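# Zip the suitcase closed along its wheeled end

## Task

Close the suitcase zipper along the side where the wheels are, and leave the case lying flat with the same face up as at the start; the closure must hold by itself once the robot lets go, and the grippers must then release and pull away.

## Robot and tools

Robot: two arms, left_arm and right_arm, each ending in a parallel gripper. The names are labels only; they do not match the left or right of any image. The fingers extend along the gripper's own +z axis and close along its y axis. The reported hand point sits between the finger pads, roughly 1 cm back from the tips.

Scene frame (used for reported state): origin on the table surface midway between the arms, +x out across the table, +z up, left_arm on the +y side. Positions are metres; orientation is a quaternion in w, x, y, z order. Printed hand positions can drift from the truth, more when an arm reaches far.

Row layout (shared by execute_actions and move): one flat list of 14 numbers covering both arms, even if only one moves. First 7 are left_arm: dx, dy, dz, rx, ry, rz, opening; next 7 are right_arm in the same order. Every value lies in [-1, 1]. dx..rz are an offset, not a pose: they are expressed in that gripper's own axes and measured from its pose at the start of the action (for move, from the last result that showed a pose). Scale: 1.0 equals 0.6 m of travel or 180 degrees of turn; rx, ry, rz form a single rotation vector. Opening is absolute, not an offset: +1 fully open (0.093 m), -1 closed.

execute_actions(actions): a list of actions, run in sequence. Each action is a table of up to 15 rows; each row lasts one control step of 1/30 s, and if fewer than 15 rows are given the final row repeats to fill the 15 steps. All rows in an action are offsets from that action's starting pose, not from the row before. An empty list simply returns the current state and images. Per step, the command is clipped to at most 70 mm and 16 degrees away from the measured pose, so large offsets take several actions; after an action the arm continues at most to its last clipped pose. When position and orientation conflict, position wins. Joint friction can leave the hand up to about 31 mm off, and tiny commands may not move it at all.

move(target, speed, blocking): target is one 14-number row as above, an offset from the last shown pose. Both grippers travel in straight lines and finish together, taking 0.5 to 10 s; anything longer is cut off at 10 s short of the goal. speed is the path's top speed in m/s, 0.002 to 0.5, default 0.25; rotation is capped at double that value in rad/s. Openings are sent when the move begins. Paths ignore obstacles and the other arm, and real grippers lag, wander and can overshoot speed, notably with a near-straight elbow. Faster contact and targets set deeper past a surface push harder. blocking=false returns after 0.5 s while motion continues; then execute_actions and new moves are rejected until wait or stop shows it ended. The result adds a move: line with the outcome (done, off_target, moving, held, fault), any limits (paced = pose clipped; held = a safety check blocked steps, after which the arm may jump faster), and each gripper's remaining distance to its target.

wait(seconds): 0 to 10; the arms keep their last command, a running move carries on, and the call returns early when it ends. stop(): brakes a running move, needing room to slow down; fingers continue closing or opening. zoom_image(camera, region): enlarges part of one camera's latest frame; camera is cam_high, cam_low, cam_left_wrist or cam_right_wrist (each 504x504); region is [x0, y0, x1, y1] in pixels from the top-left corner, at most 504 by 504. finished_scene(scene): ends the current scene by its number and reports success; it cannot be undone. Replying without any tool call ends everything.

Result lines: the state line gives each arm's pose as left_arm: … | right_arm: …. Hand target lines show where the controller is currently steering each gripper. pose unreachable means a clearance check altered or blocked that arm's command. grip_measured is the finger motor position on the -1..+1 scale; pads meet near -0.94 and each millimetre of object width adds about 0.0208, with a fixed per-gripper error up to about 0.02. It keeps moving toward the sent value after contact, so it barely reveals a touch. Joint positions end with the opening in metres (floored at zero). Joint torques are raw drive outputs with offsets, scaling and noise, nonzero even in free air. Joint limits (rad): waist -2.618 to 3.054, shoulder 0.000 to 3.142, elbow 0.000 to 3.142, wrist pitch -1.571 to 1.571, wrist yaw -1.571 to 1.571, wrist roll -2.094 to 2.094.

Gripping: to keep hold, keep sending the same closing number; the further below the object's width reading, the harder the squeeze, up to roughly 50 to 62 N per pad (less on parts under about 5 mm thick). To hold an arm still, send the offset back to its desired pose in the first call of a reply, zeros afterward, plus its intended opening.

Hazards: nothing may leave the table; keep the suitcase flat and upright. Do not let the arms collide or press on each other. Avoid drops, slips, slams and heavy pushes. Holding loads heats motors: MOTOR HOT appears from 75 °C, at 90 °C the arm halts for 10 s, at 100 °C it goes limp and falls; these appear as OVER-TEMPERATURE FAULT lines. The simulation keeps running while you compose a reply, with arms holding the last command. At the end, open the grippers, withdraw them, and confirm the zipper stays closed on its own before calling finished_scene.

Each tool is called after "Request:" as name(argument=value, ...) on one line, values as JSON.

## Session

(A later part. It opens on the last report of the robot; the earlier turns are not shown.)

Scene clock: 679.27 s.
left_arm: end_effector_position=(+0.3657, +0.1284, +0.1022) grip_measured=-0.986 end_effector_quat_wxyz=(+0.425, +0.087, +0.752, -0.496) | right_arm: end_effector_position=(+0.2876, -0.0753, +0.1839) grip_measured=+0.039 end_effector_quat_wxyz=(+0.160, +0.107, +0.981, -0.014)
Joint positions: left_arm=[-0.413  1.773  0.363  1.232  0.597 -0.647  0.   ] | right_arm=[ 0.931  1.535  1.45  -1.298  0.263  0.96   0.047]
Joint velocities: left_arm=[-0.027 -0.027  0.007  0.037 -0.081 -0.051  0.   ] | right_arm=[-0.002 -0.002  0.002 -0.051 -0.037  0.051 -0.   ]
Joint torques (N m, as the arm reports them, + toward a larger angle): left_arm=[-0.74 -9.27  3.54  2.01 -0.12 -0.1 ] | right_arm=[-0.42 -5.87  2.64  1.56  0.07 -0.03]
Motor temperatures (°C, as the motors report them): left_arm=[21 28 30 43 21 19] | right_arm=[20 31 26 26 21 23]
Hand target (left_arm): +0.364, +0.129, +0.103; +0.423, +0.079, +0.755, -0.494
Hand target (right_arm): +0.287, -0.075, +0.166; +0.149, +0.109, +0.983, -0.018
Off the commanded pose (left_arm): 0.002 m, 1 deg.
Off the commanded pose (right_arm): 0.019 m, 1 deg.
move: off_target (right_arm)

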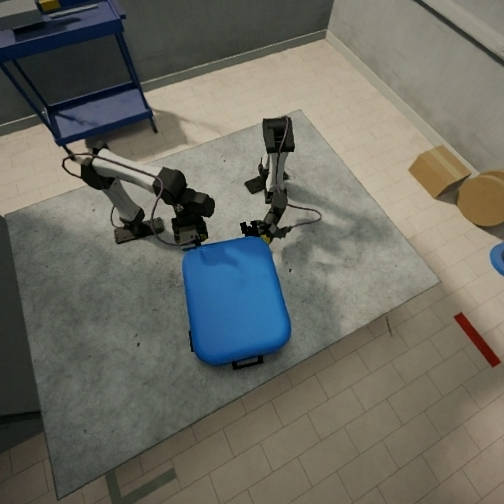

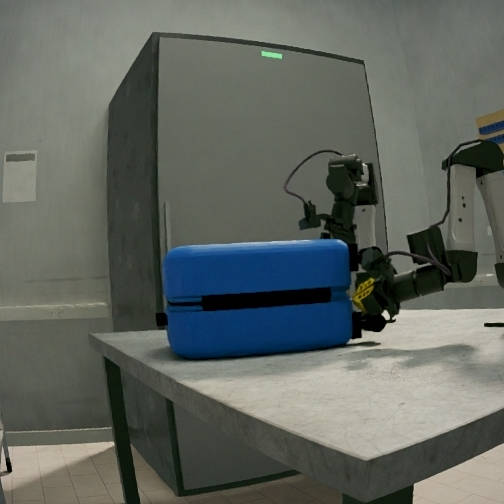

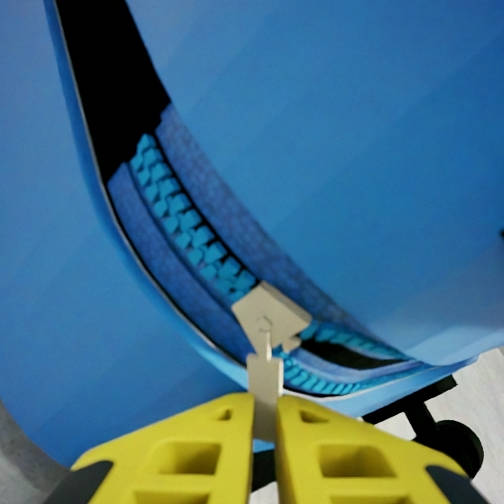

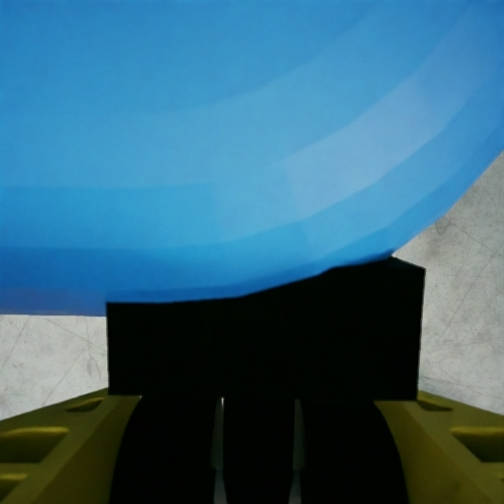

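Request:
move(target=[-0.010,-0.027,0,0,0,-0.26,-1, 0.009,0,0.03,0,0.005,0,-0.2], speed=0.15)

Scene clock: 685.57 s.
left_arm: end_effector_position=(+0.3595, +0.1215, +0.1186) grip_measured=-0.986 end_effector_quat_wxyz=(+0.196, -0.205, +0.722, -0.631) | right_arm: end_effector_position=(+0.2879, -0.0765, +0.1840) grip_measured=+0.039 end_effector_quat_wxyz=(+0.165, +0.104, +0.981, -0.015)
Joint positions: left_arm=[-0.44   1.696  0.363  1.179  0.586 -1.461  0.   ] | right_arm=[ 0.931  1.526  1.44  -1.29   0.271  0.953  0.047]
Joint velocities: left_arm=[-0.002  0.002 -0.012  0.007 -0.051 -0.11   0.   ] | right_arm=[ 0.007  0.012 -0.007  0.022 -0.081 -0.022  0.002]
Joint torques (N m, as the arm reports them, + toward a larger angle): left_arm=[-0.61 -8.96  4.8   1.85 -0.09 -0.01] | right_arm=[-0.8  -5.78  2.75  1.61 -0.05 -0.05]
Motor temperatures (°C, as the motors report them): left_arm=[21 28 29 43 21 19] | right_arm=[20 31 26 27 21 23]
Hand target (left_arm): +0.361, +0.122, +0.117; +0.193, -0.218, +0.724, -0.625
Hand target (right_arm): +0.287, -0.076, +0.166; +0.151, +0.108, +0.982, -0.014
Off the commanded pose (left_arm): 0.002 m, 2 deg.
Off the commanded pose (right_arm): 0.019 m, 2 deg.
move: off_target (right_arm)

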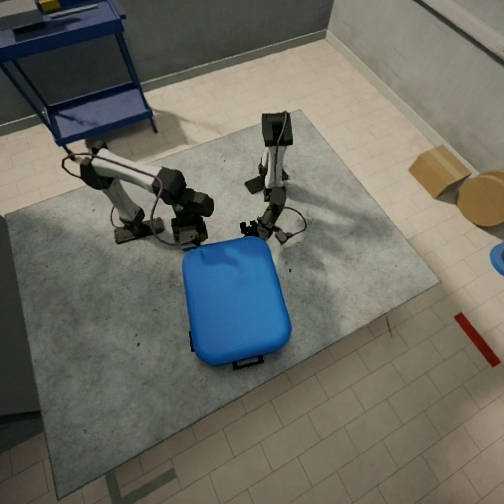

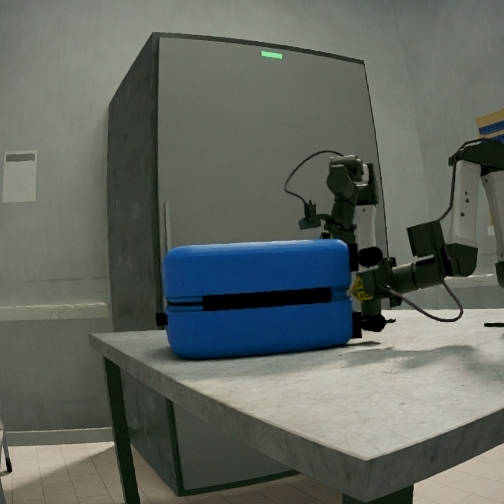

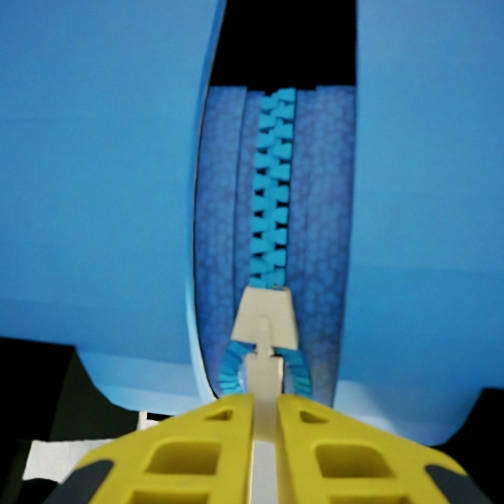

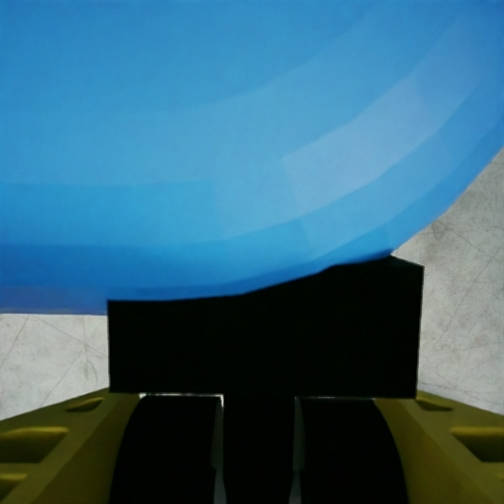

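Request:
move(target=[0.04,-0.003,0.018,0.02,-0.116,-0.015,-1, 0.009,0,0.03,0,0.005,0,-0.2], speed=0.06)

Request:
zoom_image(camera="cam_low", region=[320, 220, 450, 350])

Scene clock: 700.43 s.
left_arm: end_effector_position=(+0.3566, +0.1086, +0.1200) grip_measured=-0.986 end_effector_quat_wxyz=(+0.330, -0.345, +0.644, -0.597) | right_arm: end_effector_position=(+0.2870, -0.0804, +0.1842) grip_measured=+0.039 end_effector_quat_wxyz=(+0.168, +0.097, +0.981, -0.019)
Joint positions: left_arm=[-0.781  1.756  0.304  1.383 -0.168 -1.57   0.   ] | right_arm=[ 0.929  1.513  1.426 -1.288  0.281  0.934  0.047]
Joint velocities: left_arm=[ 0.007  0.002  0.007  0.007 -0.007 -0.037  0.   ] | right_arm=[ 0.002 -0.012 -0.012  0.022 -0.125 -0.051  0.001]
Joint torques (N m, as the arm reports them, + toward a larger angle): left_arm=[-1.87 -5.84  2.96  2.57  0.37  0.01] | right_arm=[-0.63 -5.2   3.08  1.68 -0.05  0.05]
Motor temperatures (°C, as the motors report them): left_arm=[21 29 30 43 21 19] | right_arm=[20 31 25 27 21 23]
Hand target (left_arm): +0.346, +0.099, +0.119; +0.313, -0.328, +0.649, -0.610
Hand target (right_arm): +0.288, -0.077, +0.166; +0.156, +0.104, +0.982, -0.015
Off the commanded pose (left_arm): 0.015 m, 3 deg.
Off the commanded pose (right_arm): 0.019 m, 2 deg.
move: off_target (left_arm, right_arm)

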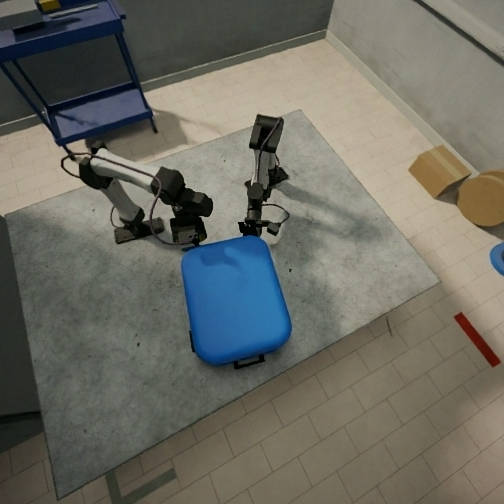

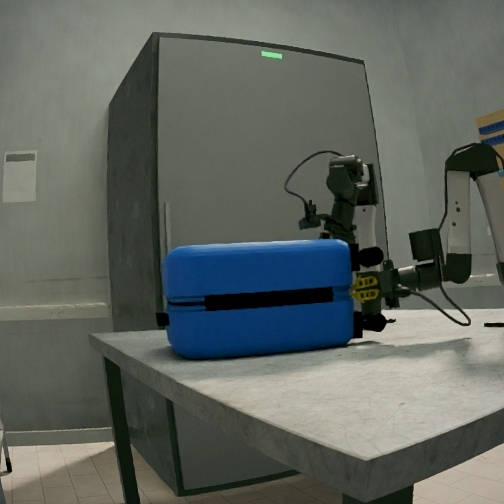

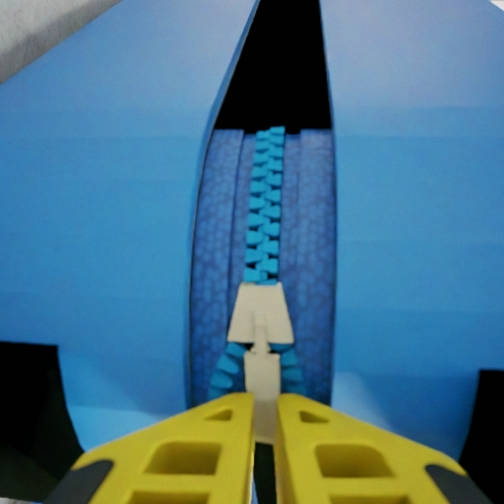

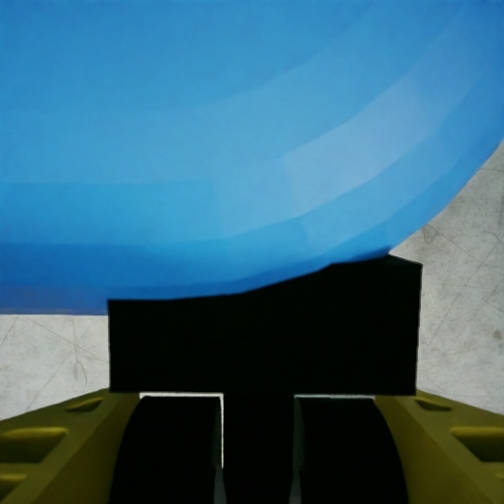

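Region (320, 220, 450, 350) of cam_low's 504x504 image, scaled by 3.877, with more detail than that image has.

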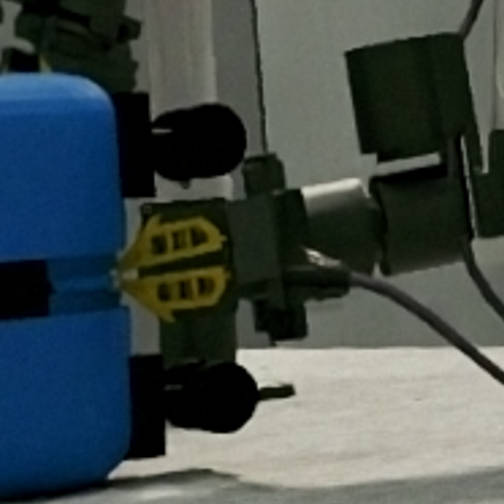

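Request:
execute_actions(actions=[[[0.04,0.0,-0.012,0,0.015,0,-1, 0.009,0.015,0.035,0,0.005,0,-0.2]],[[0.045,0.0,-0.010,0,0.015,0,-1, 0.009,0.02,0.035,0,0.005,0,-0.2]]])

Scene clock: 713.97 s.
left_arm: end_effector_position=(+0.3378, +0.0908, +0.1194) grip_measured=-0.986 end_effector_quat_wxyz=(+0.333, -0.347, +0.644, -0.595) | right_arm: end_effector_position=(+0.2871, -0.0804, +0.1842) grip_measured=+0.039 end_effector_quat_wxyz=(+0.169, +0.096, +0.981, -0.019)
Joint positions: left_arm=[-0.899  1.756  0.304  1.379 -0.293 -1.577  0.   ] | right_arm=[ 0.929  1.513  1.426 -1.287  0.281  0.933  0.047]
Joint velocities: left_arm=[ 0.007 -0.002  0.017  0.007 -0.051 -0.007  0.   ] | right_arm=[ 0.002  0.002  0.027  0.007  0.022  0.037 -0.001]
Joint torques (N m, as the arm reports them, + toward a larger angle): left_arm=[-1.73 -7.48  3.57  2.2   0.33 -0.03] | right_arm=[ 0.55 -3.07  3.88  1.77  0.1   0.08]
Motor temperatures (°C, as the motors report them): left_arm=[21 29 29 45 22 19] | right_arm=[20 31 25 27 21 23]
Hand target (left_arm): +0.329, +0.081, +0.120; +0.316, -0.333, +0.651, -0.604
Hand target (right_arm): +0.290, -0.070, +0.163; +0.161, +0.097, +0.982, -0.019
Off the commanded pose (left_arm): 0.013 m, 3 deg.
Off the commanded pose (right_arm): 0.025 m, 1 deg.

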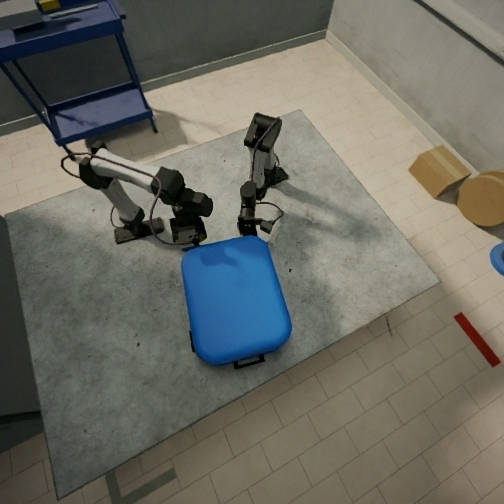

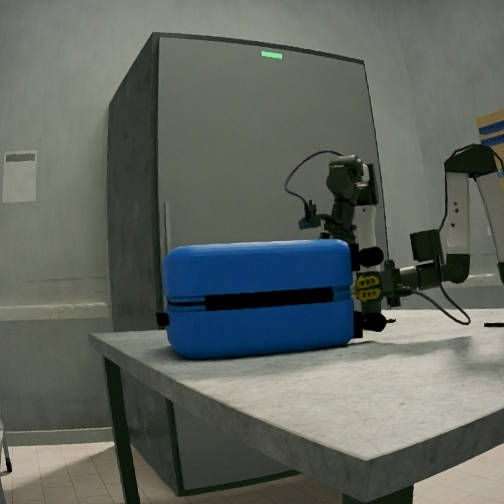

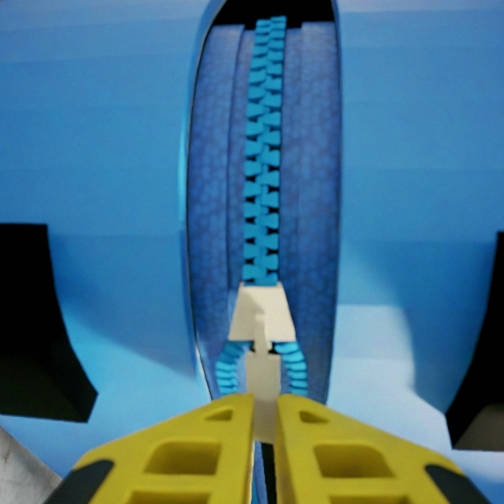

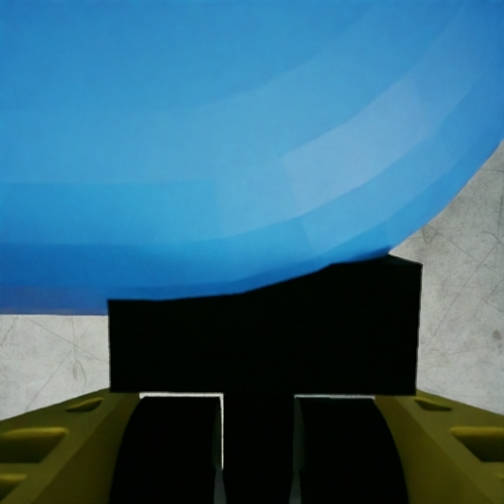

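Request:
execute_actions(actions=[[[0.045,0.0,0.010,0,-0.01,0,-1, 0.009,0.02,0.035,0,0.005,0,-0.2]],[[0.045,0.0,0.016,0,-0.01,0,-1, 0.009,0.02,0.035,0,0.005,0,-0.2]],[[0.045,0.0,0.012,0,0.0,0,-1, 0.009,0.02,0.035,0,0.005,0,-0.2]]])

Scene clock: 720.47 s.
left_arm: end_effector_position=(+0.3304, +0.0469, +0.1189) grip_measured=-0.986 end_effector_quat_wxyz=(+0.387, -0.396, +0.616, -0.561) | right_arm: end_effector_position=(+0.2871, -0.0805, +0.1842) grip_measured=+0.039 end_effector_quat_wxyz=(+0.169, +0.096, +0.981, -0.020)
Joint positions: left_arm=[-1.121  1.863  0.49   1.279 -0.685 -1.598  0.   ] | right_arm=[ 0.929  1.513  1.426 -1.288  0.281  0.933  0.047]
Joint velocities: left_arm=[ 0.012 -0.002  0.012 -0.037  0.022  0.022  0.   ] | right_arm=[ 0.007  0.002 -0.007 -0.037  0.007  0.037 -0.001]
Joint torques (N m, as the arm reports them, + toward a larger angle): left_arm=[-1.56 -6.9   6.13  1.97  0.34 -0.03] | right_arm=[ 0.54 -3.02  3.84  1.78  0.09  0.08]
Motor temperatures (°C, as the motors report them): left_arm=[21 29 29 45 22 19] | right_arm=[20 30 25 27 21 23]
Hand target (left_arm): +0.325, +0.032, +0.118; +0.372, -0.384, +0.624, -0.571
Hand target (right_arm): +0.290, -0.070, +0.163; +0.160, +0.096, +0.982, -0.019
Off the commanded pose (left_arm): 0.016 m, 3 deg.
Off the commanded pose (right_arm): 0.025 m, 1 deg.

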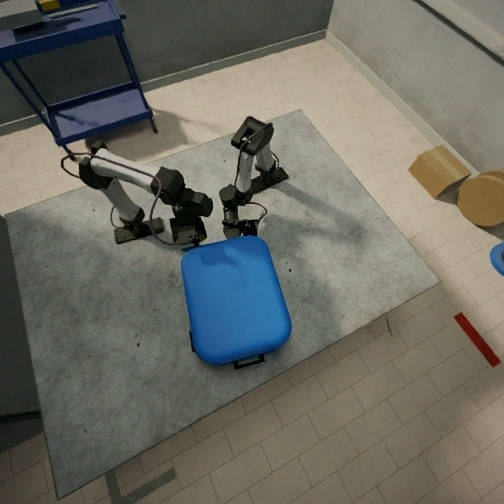

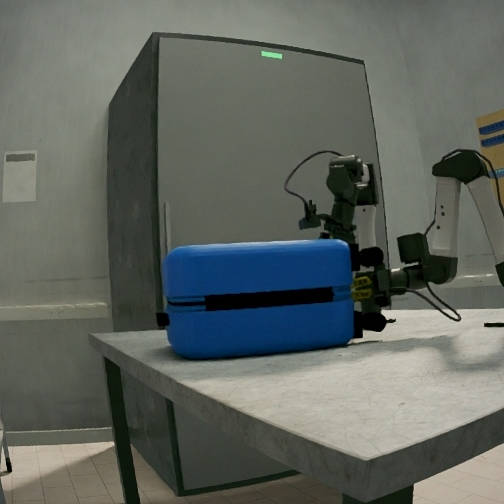

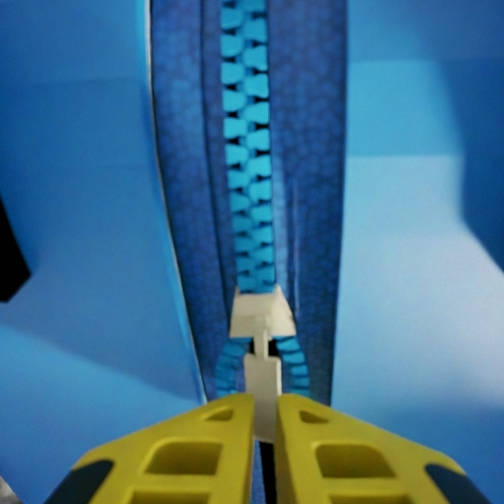

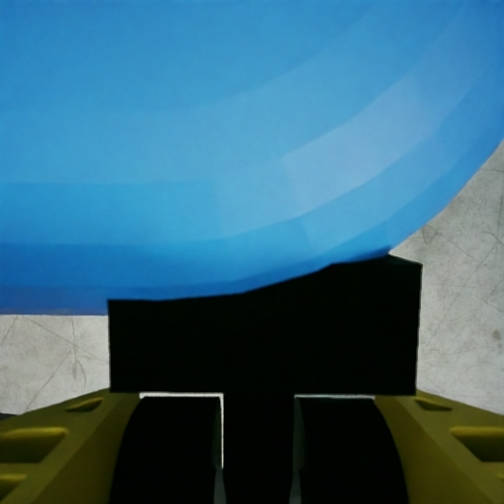

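Request:
execute_actions(actions=[[[0.05,0.004,0.010,0,0.015,0,-1, 0.009,0.02,0.035,0,0.005,0,-0.2]],[[0.05,0.002,0.010,0,0.015,0,-1, 0.009,0.02,0.035,0,0.005,0,-0.2]],[[0.05,0.0,0.010,0,0.015,0,-1, 0.009,0.02,0.035,0,0.005,0,-0.2]],[[0.05,0.0,0.010,0,0.015,0,-1, 0.009,0.02,0.035,0,0.005,0,-0.2]]])

Scene clock: 734.40 s.
left_arm: end_effector_position=(+0.3266, +0.0069, +0.1182) grip_measured=-0.986 end_effector_quat_wxyz=(+0.414, -0.415, +0.602, -0.543) | right_arm: end_effector_position=(+0.2871, -0.0805, +0.1842) grip_measured=+0.039 end_effector_quat_wxyz=(+0.169, +0.096, +0.981, -0.020)
Joint positions: left_arm=[-1.221  1.97   0.676  1.19  -0.864 -1.602  0.   ] | right_arm=[ 0.929  1.513  1.426 -1.288  0.281  0.933  0.047]
Joint velocities: left_arm=[-0.002  0.012 -0.007  0.007 -0.051  0.051  0.   ] | right_arm=[ 0.007 -0.002 -0.012  0.095  0.095  0.037 -0.001]
Joint torques (N m, as the arm reports them, + toward a larger angle): left_arm=[-0.88 -8.05  7.02  1.89  0.64 -0.04] | right_arm=[ 0.53 -3.06  3.85  1.77  0.09  0.08]
Motor temperatures (°C, as the motors report them): left_arm=[21 29 30 44 22 19] | right_arm=[20 29 25 27 21 23]
Hand target (left_arm): +0.323, -0.013, +0.117; +0.392, -0.397, +0.614, -0.559
Hand target (right_arm): +0.290, -0.070, +0.163; +0.160, +0.096, +0.982, -0.019
Off the commanded pose (left_arm): 0.021 m, 4 deg.
Off the commanded pose (right_arm): 0.025 m, 1 deg.

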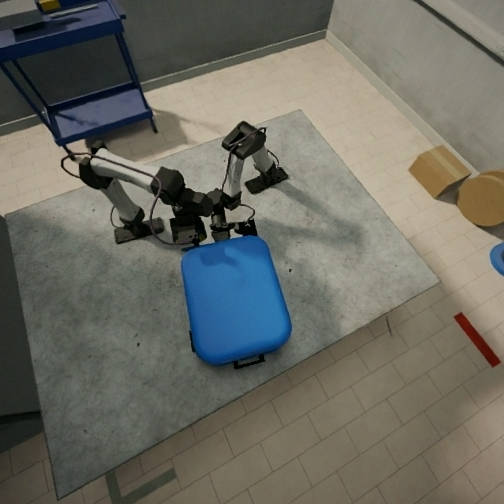

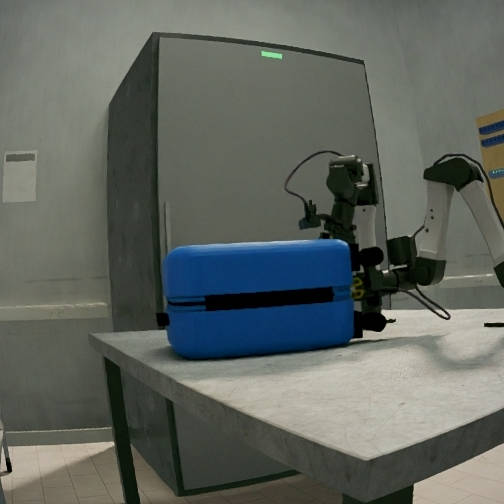

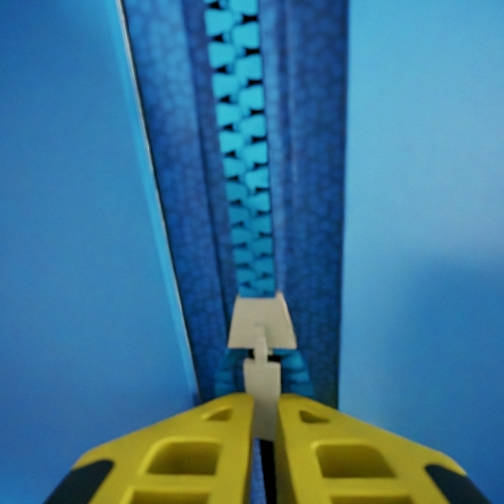

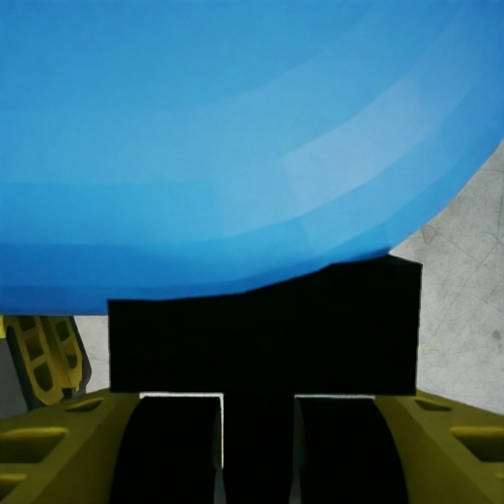

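Request:
execute_actions(actions=[[[0.06,0.003,-0.012,0,0.03,0,-1, 0.009,0.02,0.035,0,0.005,0,-0.2]],[[0.06,0.0,-0.004,0,0.03,0,-1, 0.009,0.02,0.035,0,0.005,0,-0.2]],[[0.06,0.0,0.0,0,0.025,0,-1, 0.009,0.02,0.035,0,0.005,0,-0.2]]])

Scene clock: 741.00 s.
left_arm: end_effector_position=(+0.3129, -0.0263, +0.1189) grip_measured=-0.986 end_effector_quat_wxyz=(+0.406, -0.405, +0.611, -0.545) | right_arm: end_effector_position=(+0.2871, -0.0805, +0.1842) grip_measured=+0.039 end_effector_quat_wxyz=(+0.169, +0.096, +0.981, -0.020)
Joint positions: left_arm=[-1.285  2.012  0.775  1.116 -0.897 -1.61   0.   ] | right_arm=[ 0.929  1.513  1.426 -1.288  0.281  0.933  0.047]
Joint velocities: left_arm=[ 0.012  0.007 -0.007  0.022 -0.037 -0.037  0.   ] | right_arm=[-0.002  0.012 -0.002  0.022  0.007 -0.066 -0.001]
Joint torques (N m, as the arm reports them, + toward a larger angle): left_arm=[-1.8  -9.18  6.74  1.86  0.49  0.  ] | right_arm=[ 0.5  -3.06  3.83  1.78  0.1   0.09]
Motor temperatures (°C, as the motors report them): left_arm=[21 29 31 44 22 19] | right_arm=[20 29 25 27 21 23]
Hand target (left_arm): +0.302, -0.046, +0.117; +0.382, -0.385, +0.625, -0.562
Hand target (right_arm): +0.290, -0.070, +0.163; +0.160, +0.096, +0.982, -0.019
Off the commanded pose (left_arm): 0.024 m, 4 deg.
Off the commanded pose (right_arm): 0.025 m, 1 deg.

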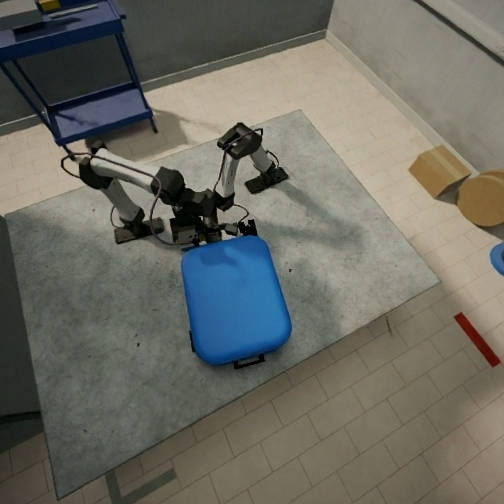

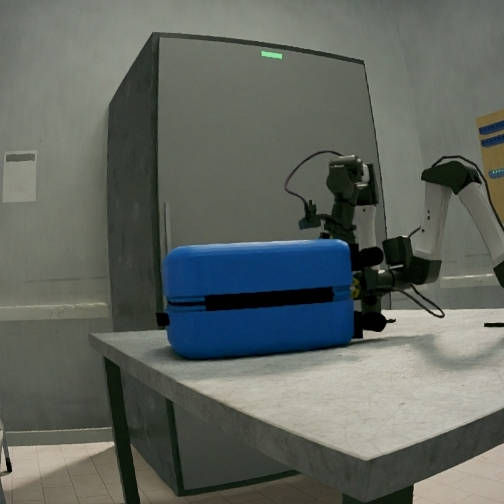

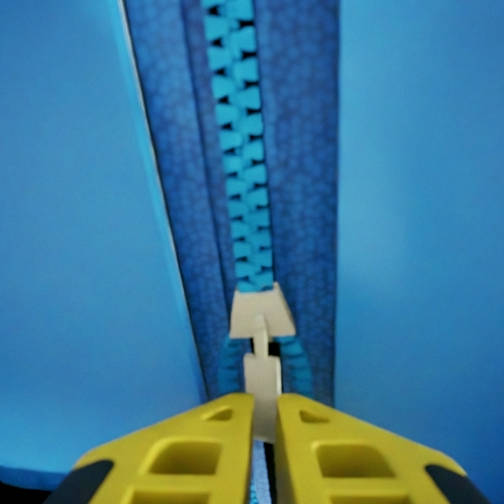

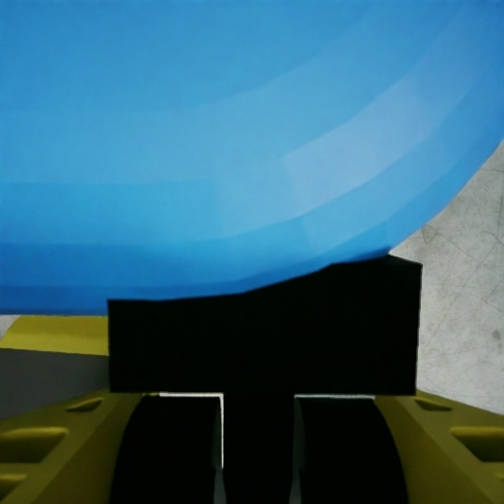

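Request:
execute_actions(actions=[[[0.065,0.002,0.004,0.015,0.025,0,-1, 0.009,0.02,0.035,0,0.005,0,-0.2]],[[0.065,0.002,0.006,0.015,0.025,0,-1, 0.009,0.02,0.035,0,0.005,0,-0.2]],[[0.065,0.0,0.006,0,0.025,0,-1, 0.009,0.02,0.035,0,0.005,0,-0.2]]])

Scene clock: 747.23 s.
left_arm: end_effector_position=(+0.3044, -0.0764, +0.1191) grip_measured=-0.986 end_effector_quat_wxyz=(+0.420, -0.391, +0.591, -0.567) | right_arm: end_effector_position=(+0.2871, -0.0805, +0.1842) grip_measured=+0.039 end_effector_quat_wxyz=(+0.169, +0.096, +0.981, -0.020)
Joint positions: left_arm=[-1.347  2.187  0.972  1.209 -0.96  -1.522  0.   ] | right_arm=[ 0.929  1.513  1.426 -1.288  0.281  0.933  0.047]
Joint velocities: left_arm=[ 0.012 -0.022  0.012 -0.007 -0.037  0.007  0.   ] | right_arm=[-0.017  0.002 -0.002  0.007  0.022 -0.037  0.   ]
Joint torques (N m, as the arm reports them, + toward a larger angle): left_arm=[ -1.01 -10.82   7.05   1.73   0.68   0.01] | right_arm=[ 0.54 -3.08  3.86  1.78  0.09  0.08]
Motor temperatures (°C, as the motors report them): left_arm=[21 30 31 43 22 19] | right_arm=[20 29 25 27 21 23]
Hand target (left_arm): +0.297, -0.096, +0.116; +0.397, -0.369, +0.606, -0.583
Hand target (right_arm): +0.290, -0.070, +0.163; +0.160, +0.096, +0.982, -0.019
Off the commanded pose (left_arm): 0.022 m, 4 deg.
Off the commanded pose (right_arm): 0.025 m, 1 deg.

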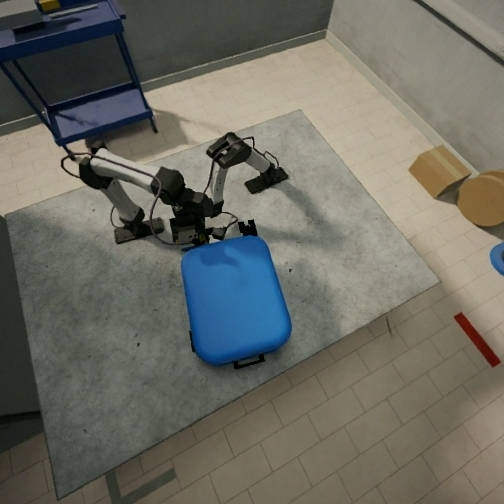

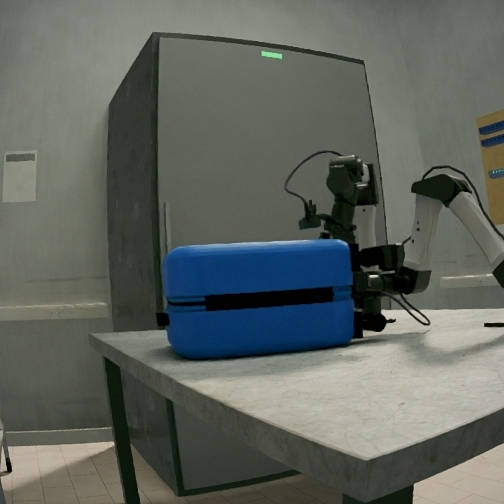

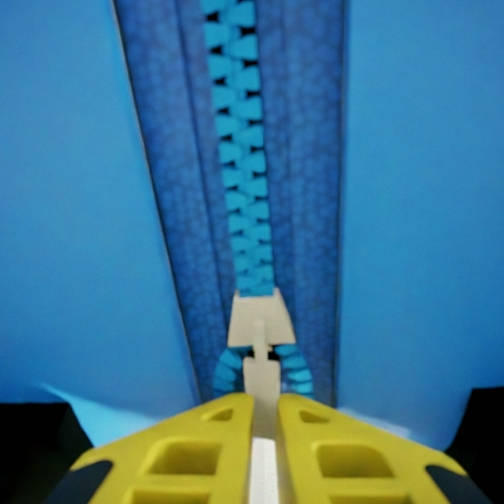

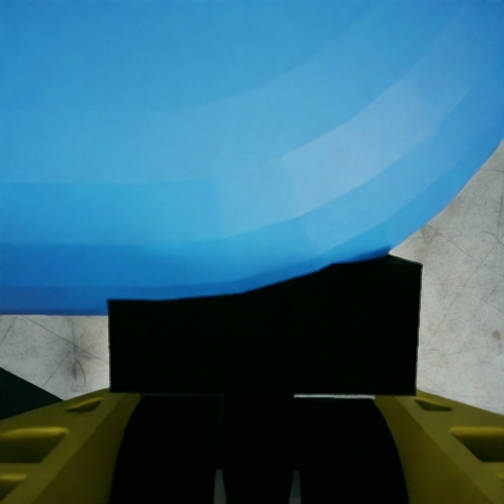

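Request:
execute_actions(actions=[[[0.065,-0.003,0.006,0,0.015,0,-1, 0.009,0.02,0.035,0,0.005,0,-0.2]],[[0.06,-0.003,0.015,0,0.0,0,-1, 0.009,0.02,0.035,0,0.005,0,-0.2]],[[0.055,-0.003,0.025,0,0.0,0,-1, 0.009,0.02,0.035,0,0.005,0,-0.2]]])

Scene clock: 756.40 s.
left_arm: end_effector_position=(+0.3100, -0.1368, +0.1188) grip_measured=-0.992 end_effector_quat_wxyz=(+0.460, -0.426, +0.570, -0.531) | right_arm: end_effector_position=(+0.2874, -0.0809, +0.1843) grip_measured=+0.039 end_effector_quat_wxyz=(+0.170, +0.096, +0.981, -0.021)
Joint positions: left_arm=[-1.393  2.375  1.378  0.965 -1.139 -1.527  0.   ] | right_arm=[ 0.929  1.513  1.426 -1.288  0.285  0.932  0.047]
Joint velocities: left_arm=[ 0.012  0.007  0.022 -0.007 -0.066 -0.022  0.   ] | right_arm=[-0.012 -0.002  0.002  0.007 -0.022  0.022  0.001]
Joint torques (N m, as the arm reports them, + toward a larger angle): left_arm=[ -0.17 -13.76   7.69   1.65   0.45   0.07] | right_arm=[ 0.52 -3.06  3.88  1.77  0.08  0.09]
Motor temperatures (°C, as the motors report them): left_arm=[21 32 32 43 22 19] | right_arm=[20 29 24 28 21 23]
Hand target (left_arm): +0.309, -0.149, +0.117; +0.447, -0.414, +0.579, -0.542
Hand target (right_arm): +0.290, -0.071, +0.163; +0.161, +0.096, +0.982, -0.020
Off the commanded pose (left_arm): 0.013 m, 3 deg.
Off the commanded pose (right_arm): 0.025 m, 1 deg.

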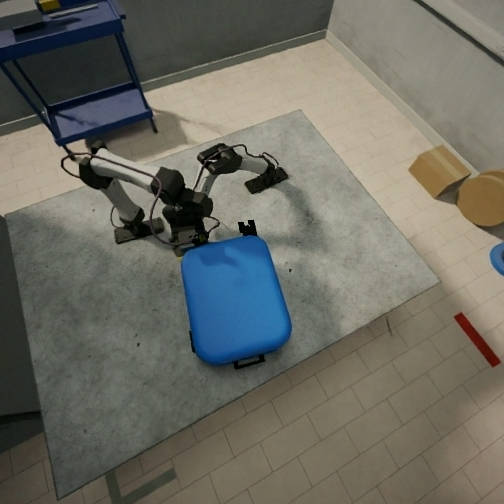

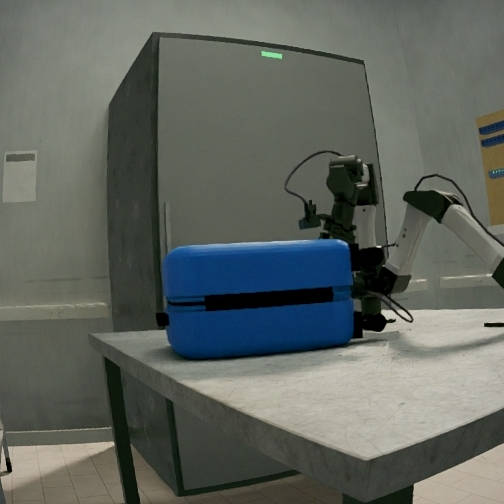

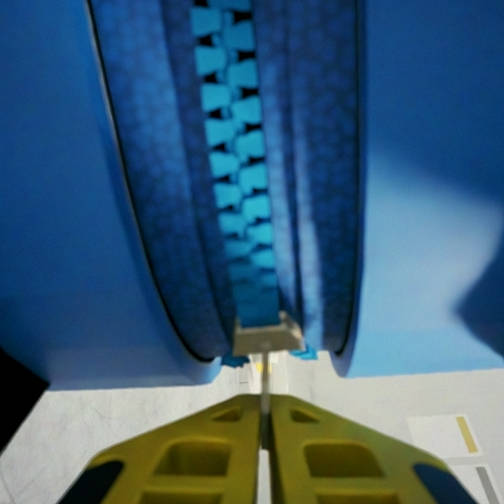

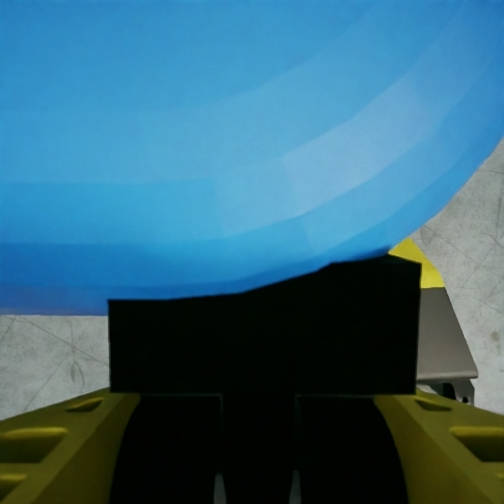

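Request:
execute_actions(actions=[])

Scene clock: 776.87 s.
left_arm: end_effector_position=(+0.3101, -0.1367, +0.1187) grip_measured=-0.992 end_effector_quat_wxyz=(+0.460, -0.426, +0.571, -0.530) | right_arm: end_effector_position=(+0.2874, -0.0809, +0.1843) grip_measured=+0.039 end_effector_quat_wxyz=(+0.170, +0.096, +0.981, -0.021)
Joint positions: left_arm=[-1.393  2.375  1.378  0.963 -1.139 -1.527  0.   ] | right_arm=[ 0.929  1.513  1.426 -1.288  0.285  0.932  0.047]
Joint velocities: left_arm=[ 0.002  0.002  0.012  0.007  0.022 -0.022  0.   ] | right_arm=[ 0.002  0.002  0.012  0.007 -0.037  0.051 -0.001]
Joint torques (N m, as the arm reports them, + toward a larger angle): left_arm=[  0.06 -13.54   7.64   1.7    0.46   0.  ] | right_arm=[ 0.54 -3.07  3.85  1.77  0.07  0.08]
Motor temperatures (°C, as the motors report them): left_arm=[21 38 34 42 22 19] | right_arm=[20 28 24 28 21 23]
Hand target (left_arm): +0.309, -0.149, +0.117; +0.447, -0.414, +0.579, -0.542
Hand target (right_arm): +0.290, -0.071, +0.163; +0.161, +0.096, +0.982, -0.020
Off the commanded pose (left_arm): 0.013 m, 3 deg.
Off the commanded pose (right_arm): 0.025 m, 1 deg.

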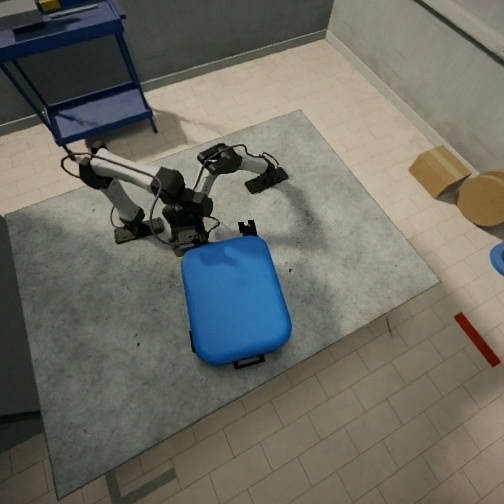

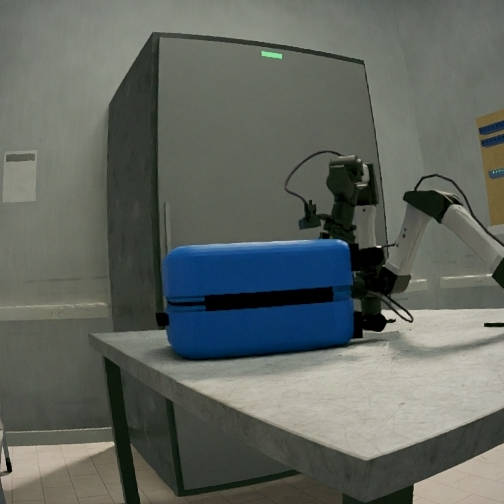

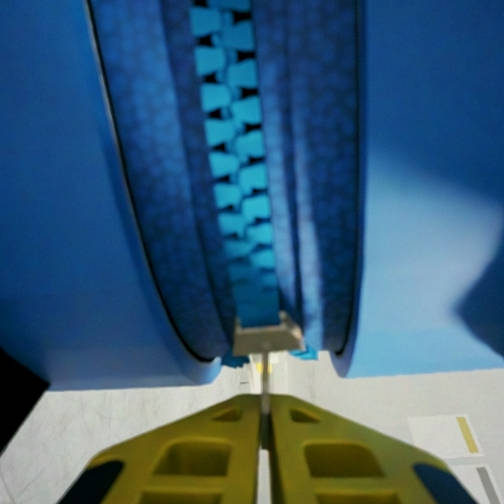

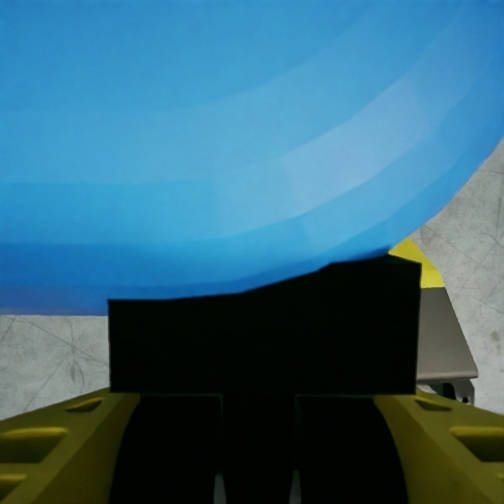

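Request:
execute_actions(actions=[[[0.04,0,0.03,0,0.0,0,-1,0.009,0.02,0.035,0,0.005,0,-0.2]],[[0.04,0,0.035,0,0.0,0,-1,0.009,0.02,0.035,0,0.005,0,-0.2]]])

Scene clock: 782.13 s.
left_arm: end_effector_position=(+0.3347, -0.1702, +0.1200) grip_measured=-0.992 end_effector_quat_wxyz=(+0.480, -0.447, +0.553, -0.514) | right_arm: end_effector_position=(+0.2874, -0.0809, +0.1843) grip_measured=+0.039 end_effector_quat_wxyz=(+0.170, +0.096, +0.981, -0.021)
Joint positions: left_arm=[-1.37   2.524  1.683  0.811 -1.191 -1.527  0.   ] | right_arm=[ 0.929  1.513  1.426 -1.288  0.285  0.932  0.047]
Joint velocities: left_arm=[-0.007  0.007 -0.002 -0.037  0.007  0.007  0.   ] | right_arm=[-0.012 -0.002  0.012 -0.022  0.007  0.081 -0.001]
Joint torques (N m, as the arm reports them, + toward a larger angle): left_arm=[ -0.03 -15.63   8.08   1.6    0.57   0.08] | right_arm=[ 0.51 -3.06  3.87  1.78  0.1   0.08]
Motor temperatures (°C, as the motors report them): left_arm=[21 39 34 41 22 19] | right_arm=[20 28 24 28 21 23]
Hand target (left_arm): +0.335, -0.181, +0.117; +0.469, -0.435, +0.563, -0.524
Hand target (right_arm): +0.290, -0.071, +0.163; +0.162, +0.096, +0.982, -0.020
Off the commanded pose (left_arm): 0.012 m, 2 deg.
Off the commanded pose (right_arm): 0.025 m, 1 deg.

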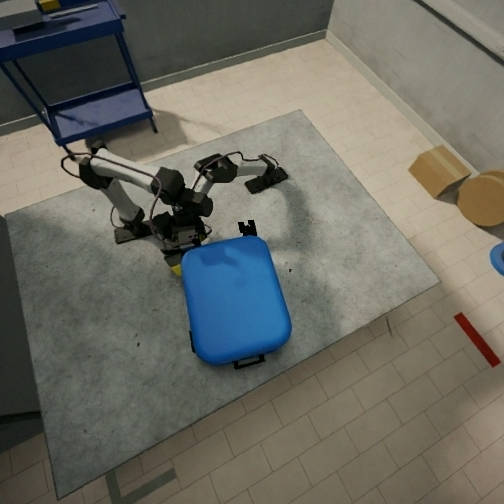

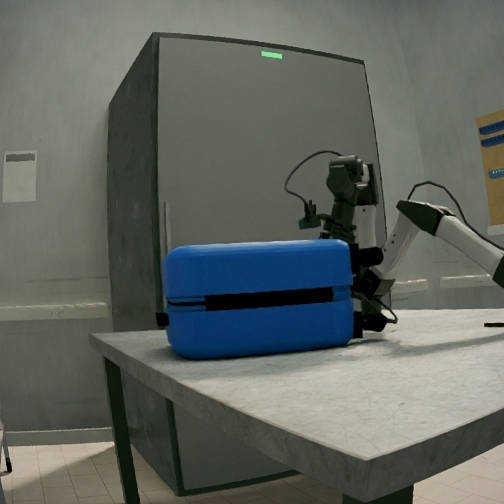

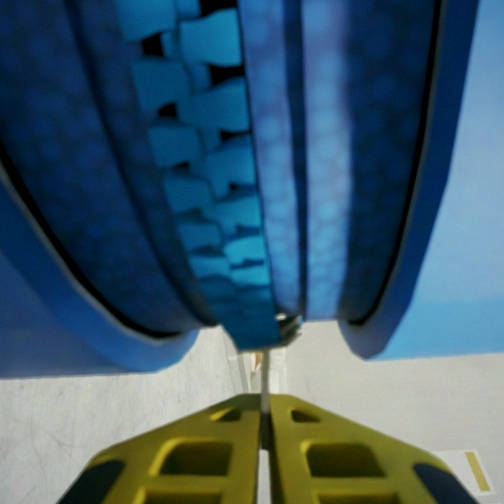

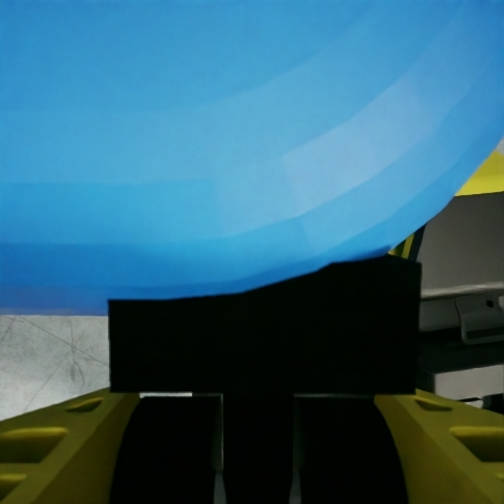

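Request:
execute_actions(actions=[[[0.03,0,0.035,0,0.0,0,-1,0.009,0.02,0.035,0,0.005,0,-0.2]]])

Scene clock: 785.77 s.
left_arm: end_effector_position=(+0.3499, -0.1778, +0.1207) grip_measured=-0.992 end_effector_quat_wxyz=(+0.493, -0.462, +0.539, -0.502) | right_arm: end_effector_position=(+0.2875, -0.0810, +0.1844) grip_measured=+0.039 end_effector_quat_wxyz=(+0.170, +0.096, +0.981, -0.021)
Joint positions: left_arm=[-1.352  2.592  1.824  0.742 -1.227 -1.528  0.   ] | right_arm=[ 0.929  1.513  1.426 -1.288  0.286  0.932  0.047]
Joint velocities: left_arm=[ 0.022 -0.002  0.002  0.007 -0.007 -0.037  0.   ] | right_arm=[-0.002 -0.002 -0.017  0.037 -0.066  0.022  0.   ]
Joint torques (N m, as the arm reports them, + toward a larger angle): left_arm=[  0.26 -16.08   8.53   1.54   0.62   0.02] | right_arm=[ 0.51 -3.08  3.87  1.78  0.1   0.08]
Motor temperatures (°C, as the motors report them): left_arm=[21 41 35 41 22 19] | right_arm=[20 28 24 28 21 23]
Hand target (left_arm): +0.352, -0.190, +0.118; +0.480, -0.447, +0.553, -0.514
Hand target (right_arm): +0.290, -0.071, +0.163; +0.162, +0.096, +0.982, -0.021
Off the commanded pose (left_arm): 0.014 m, 3 deg.
Off the commanded pose (right_arm): 0.025 m, 1 deg.

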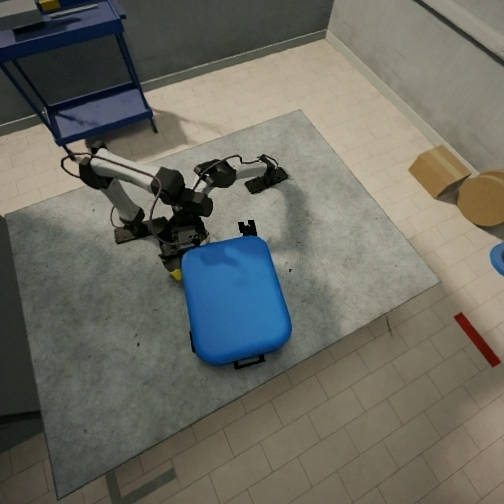

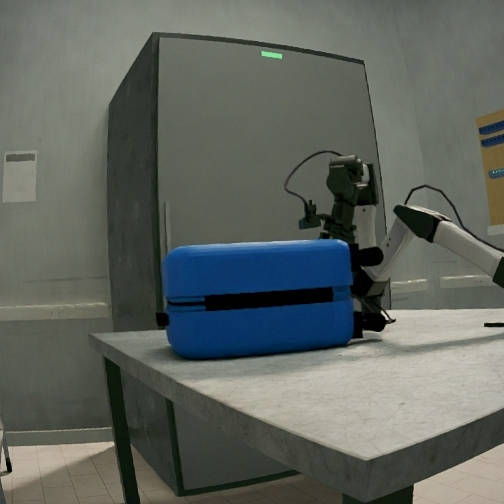

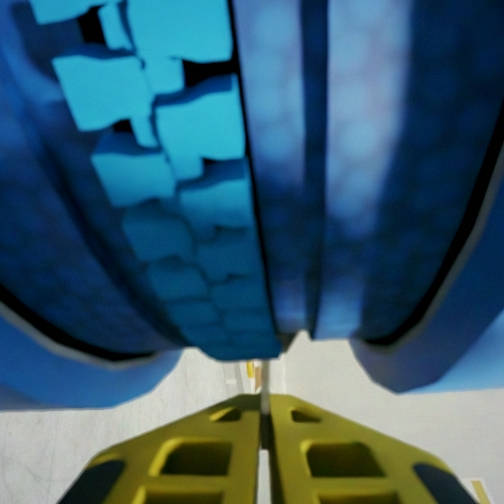

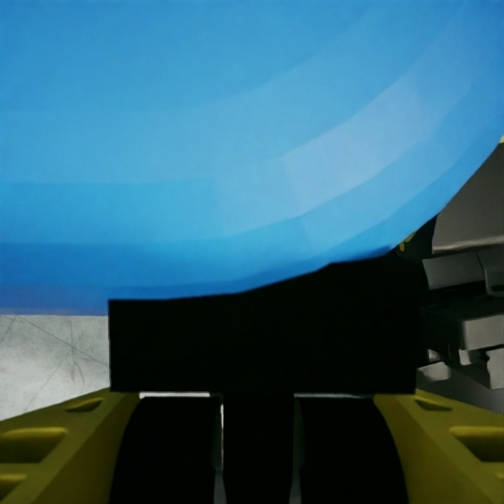

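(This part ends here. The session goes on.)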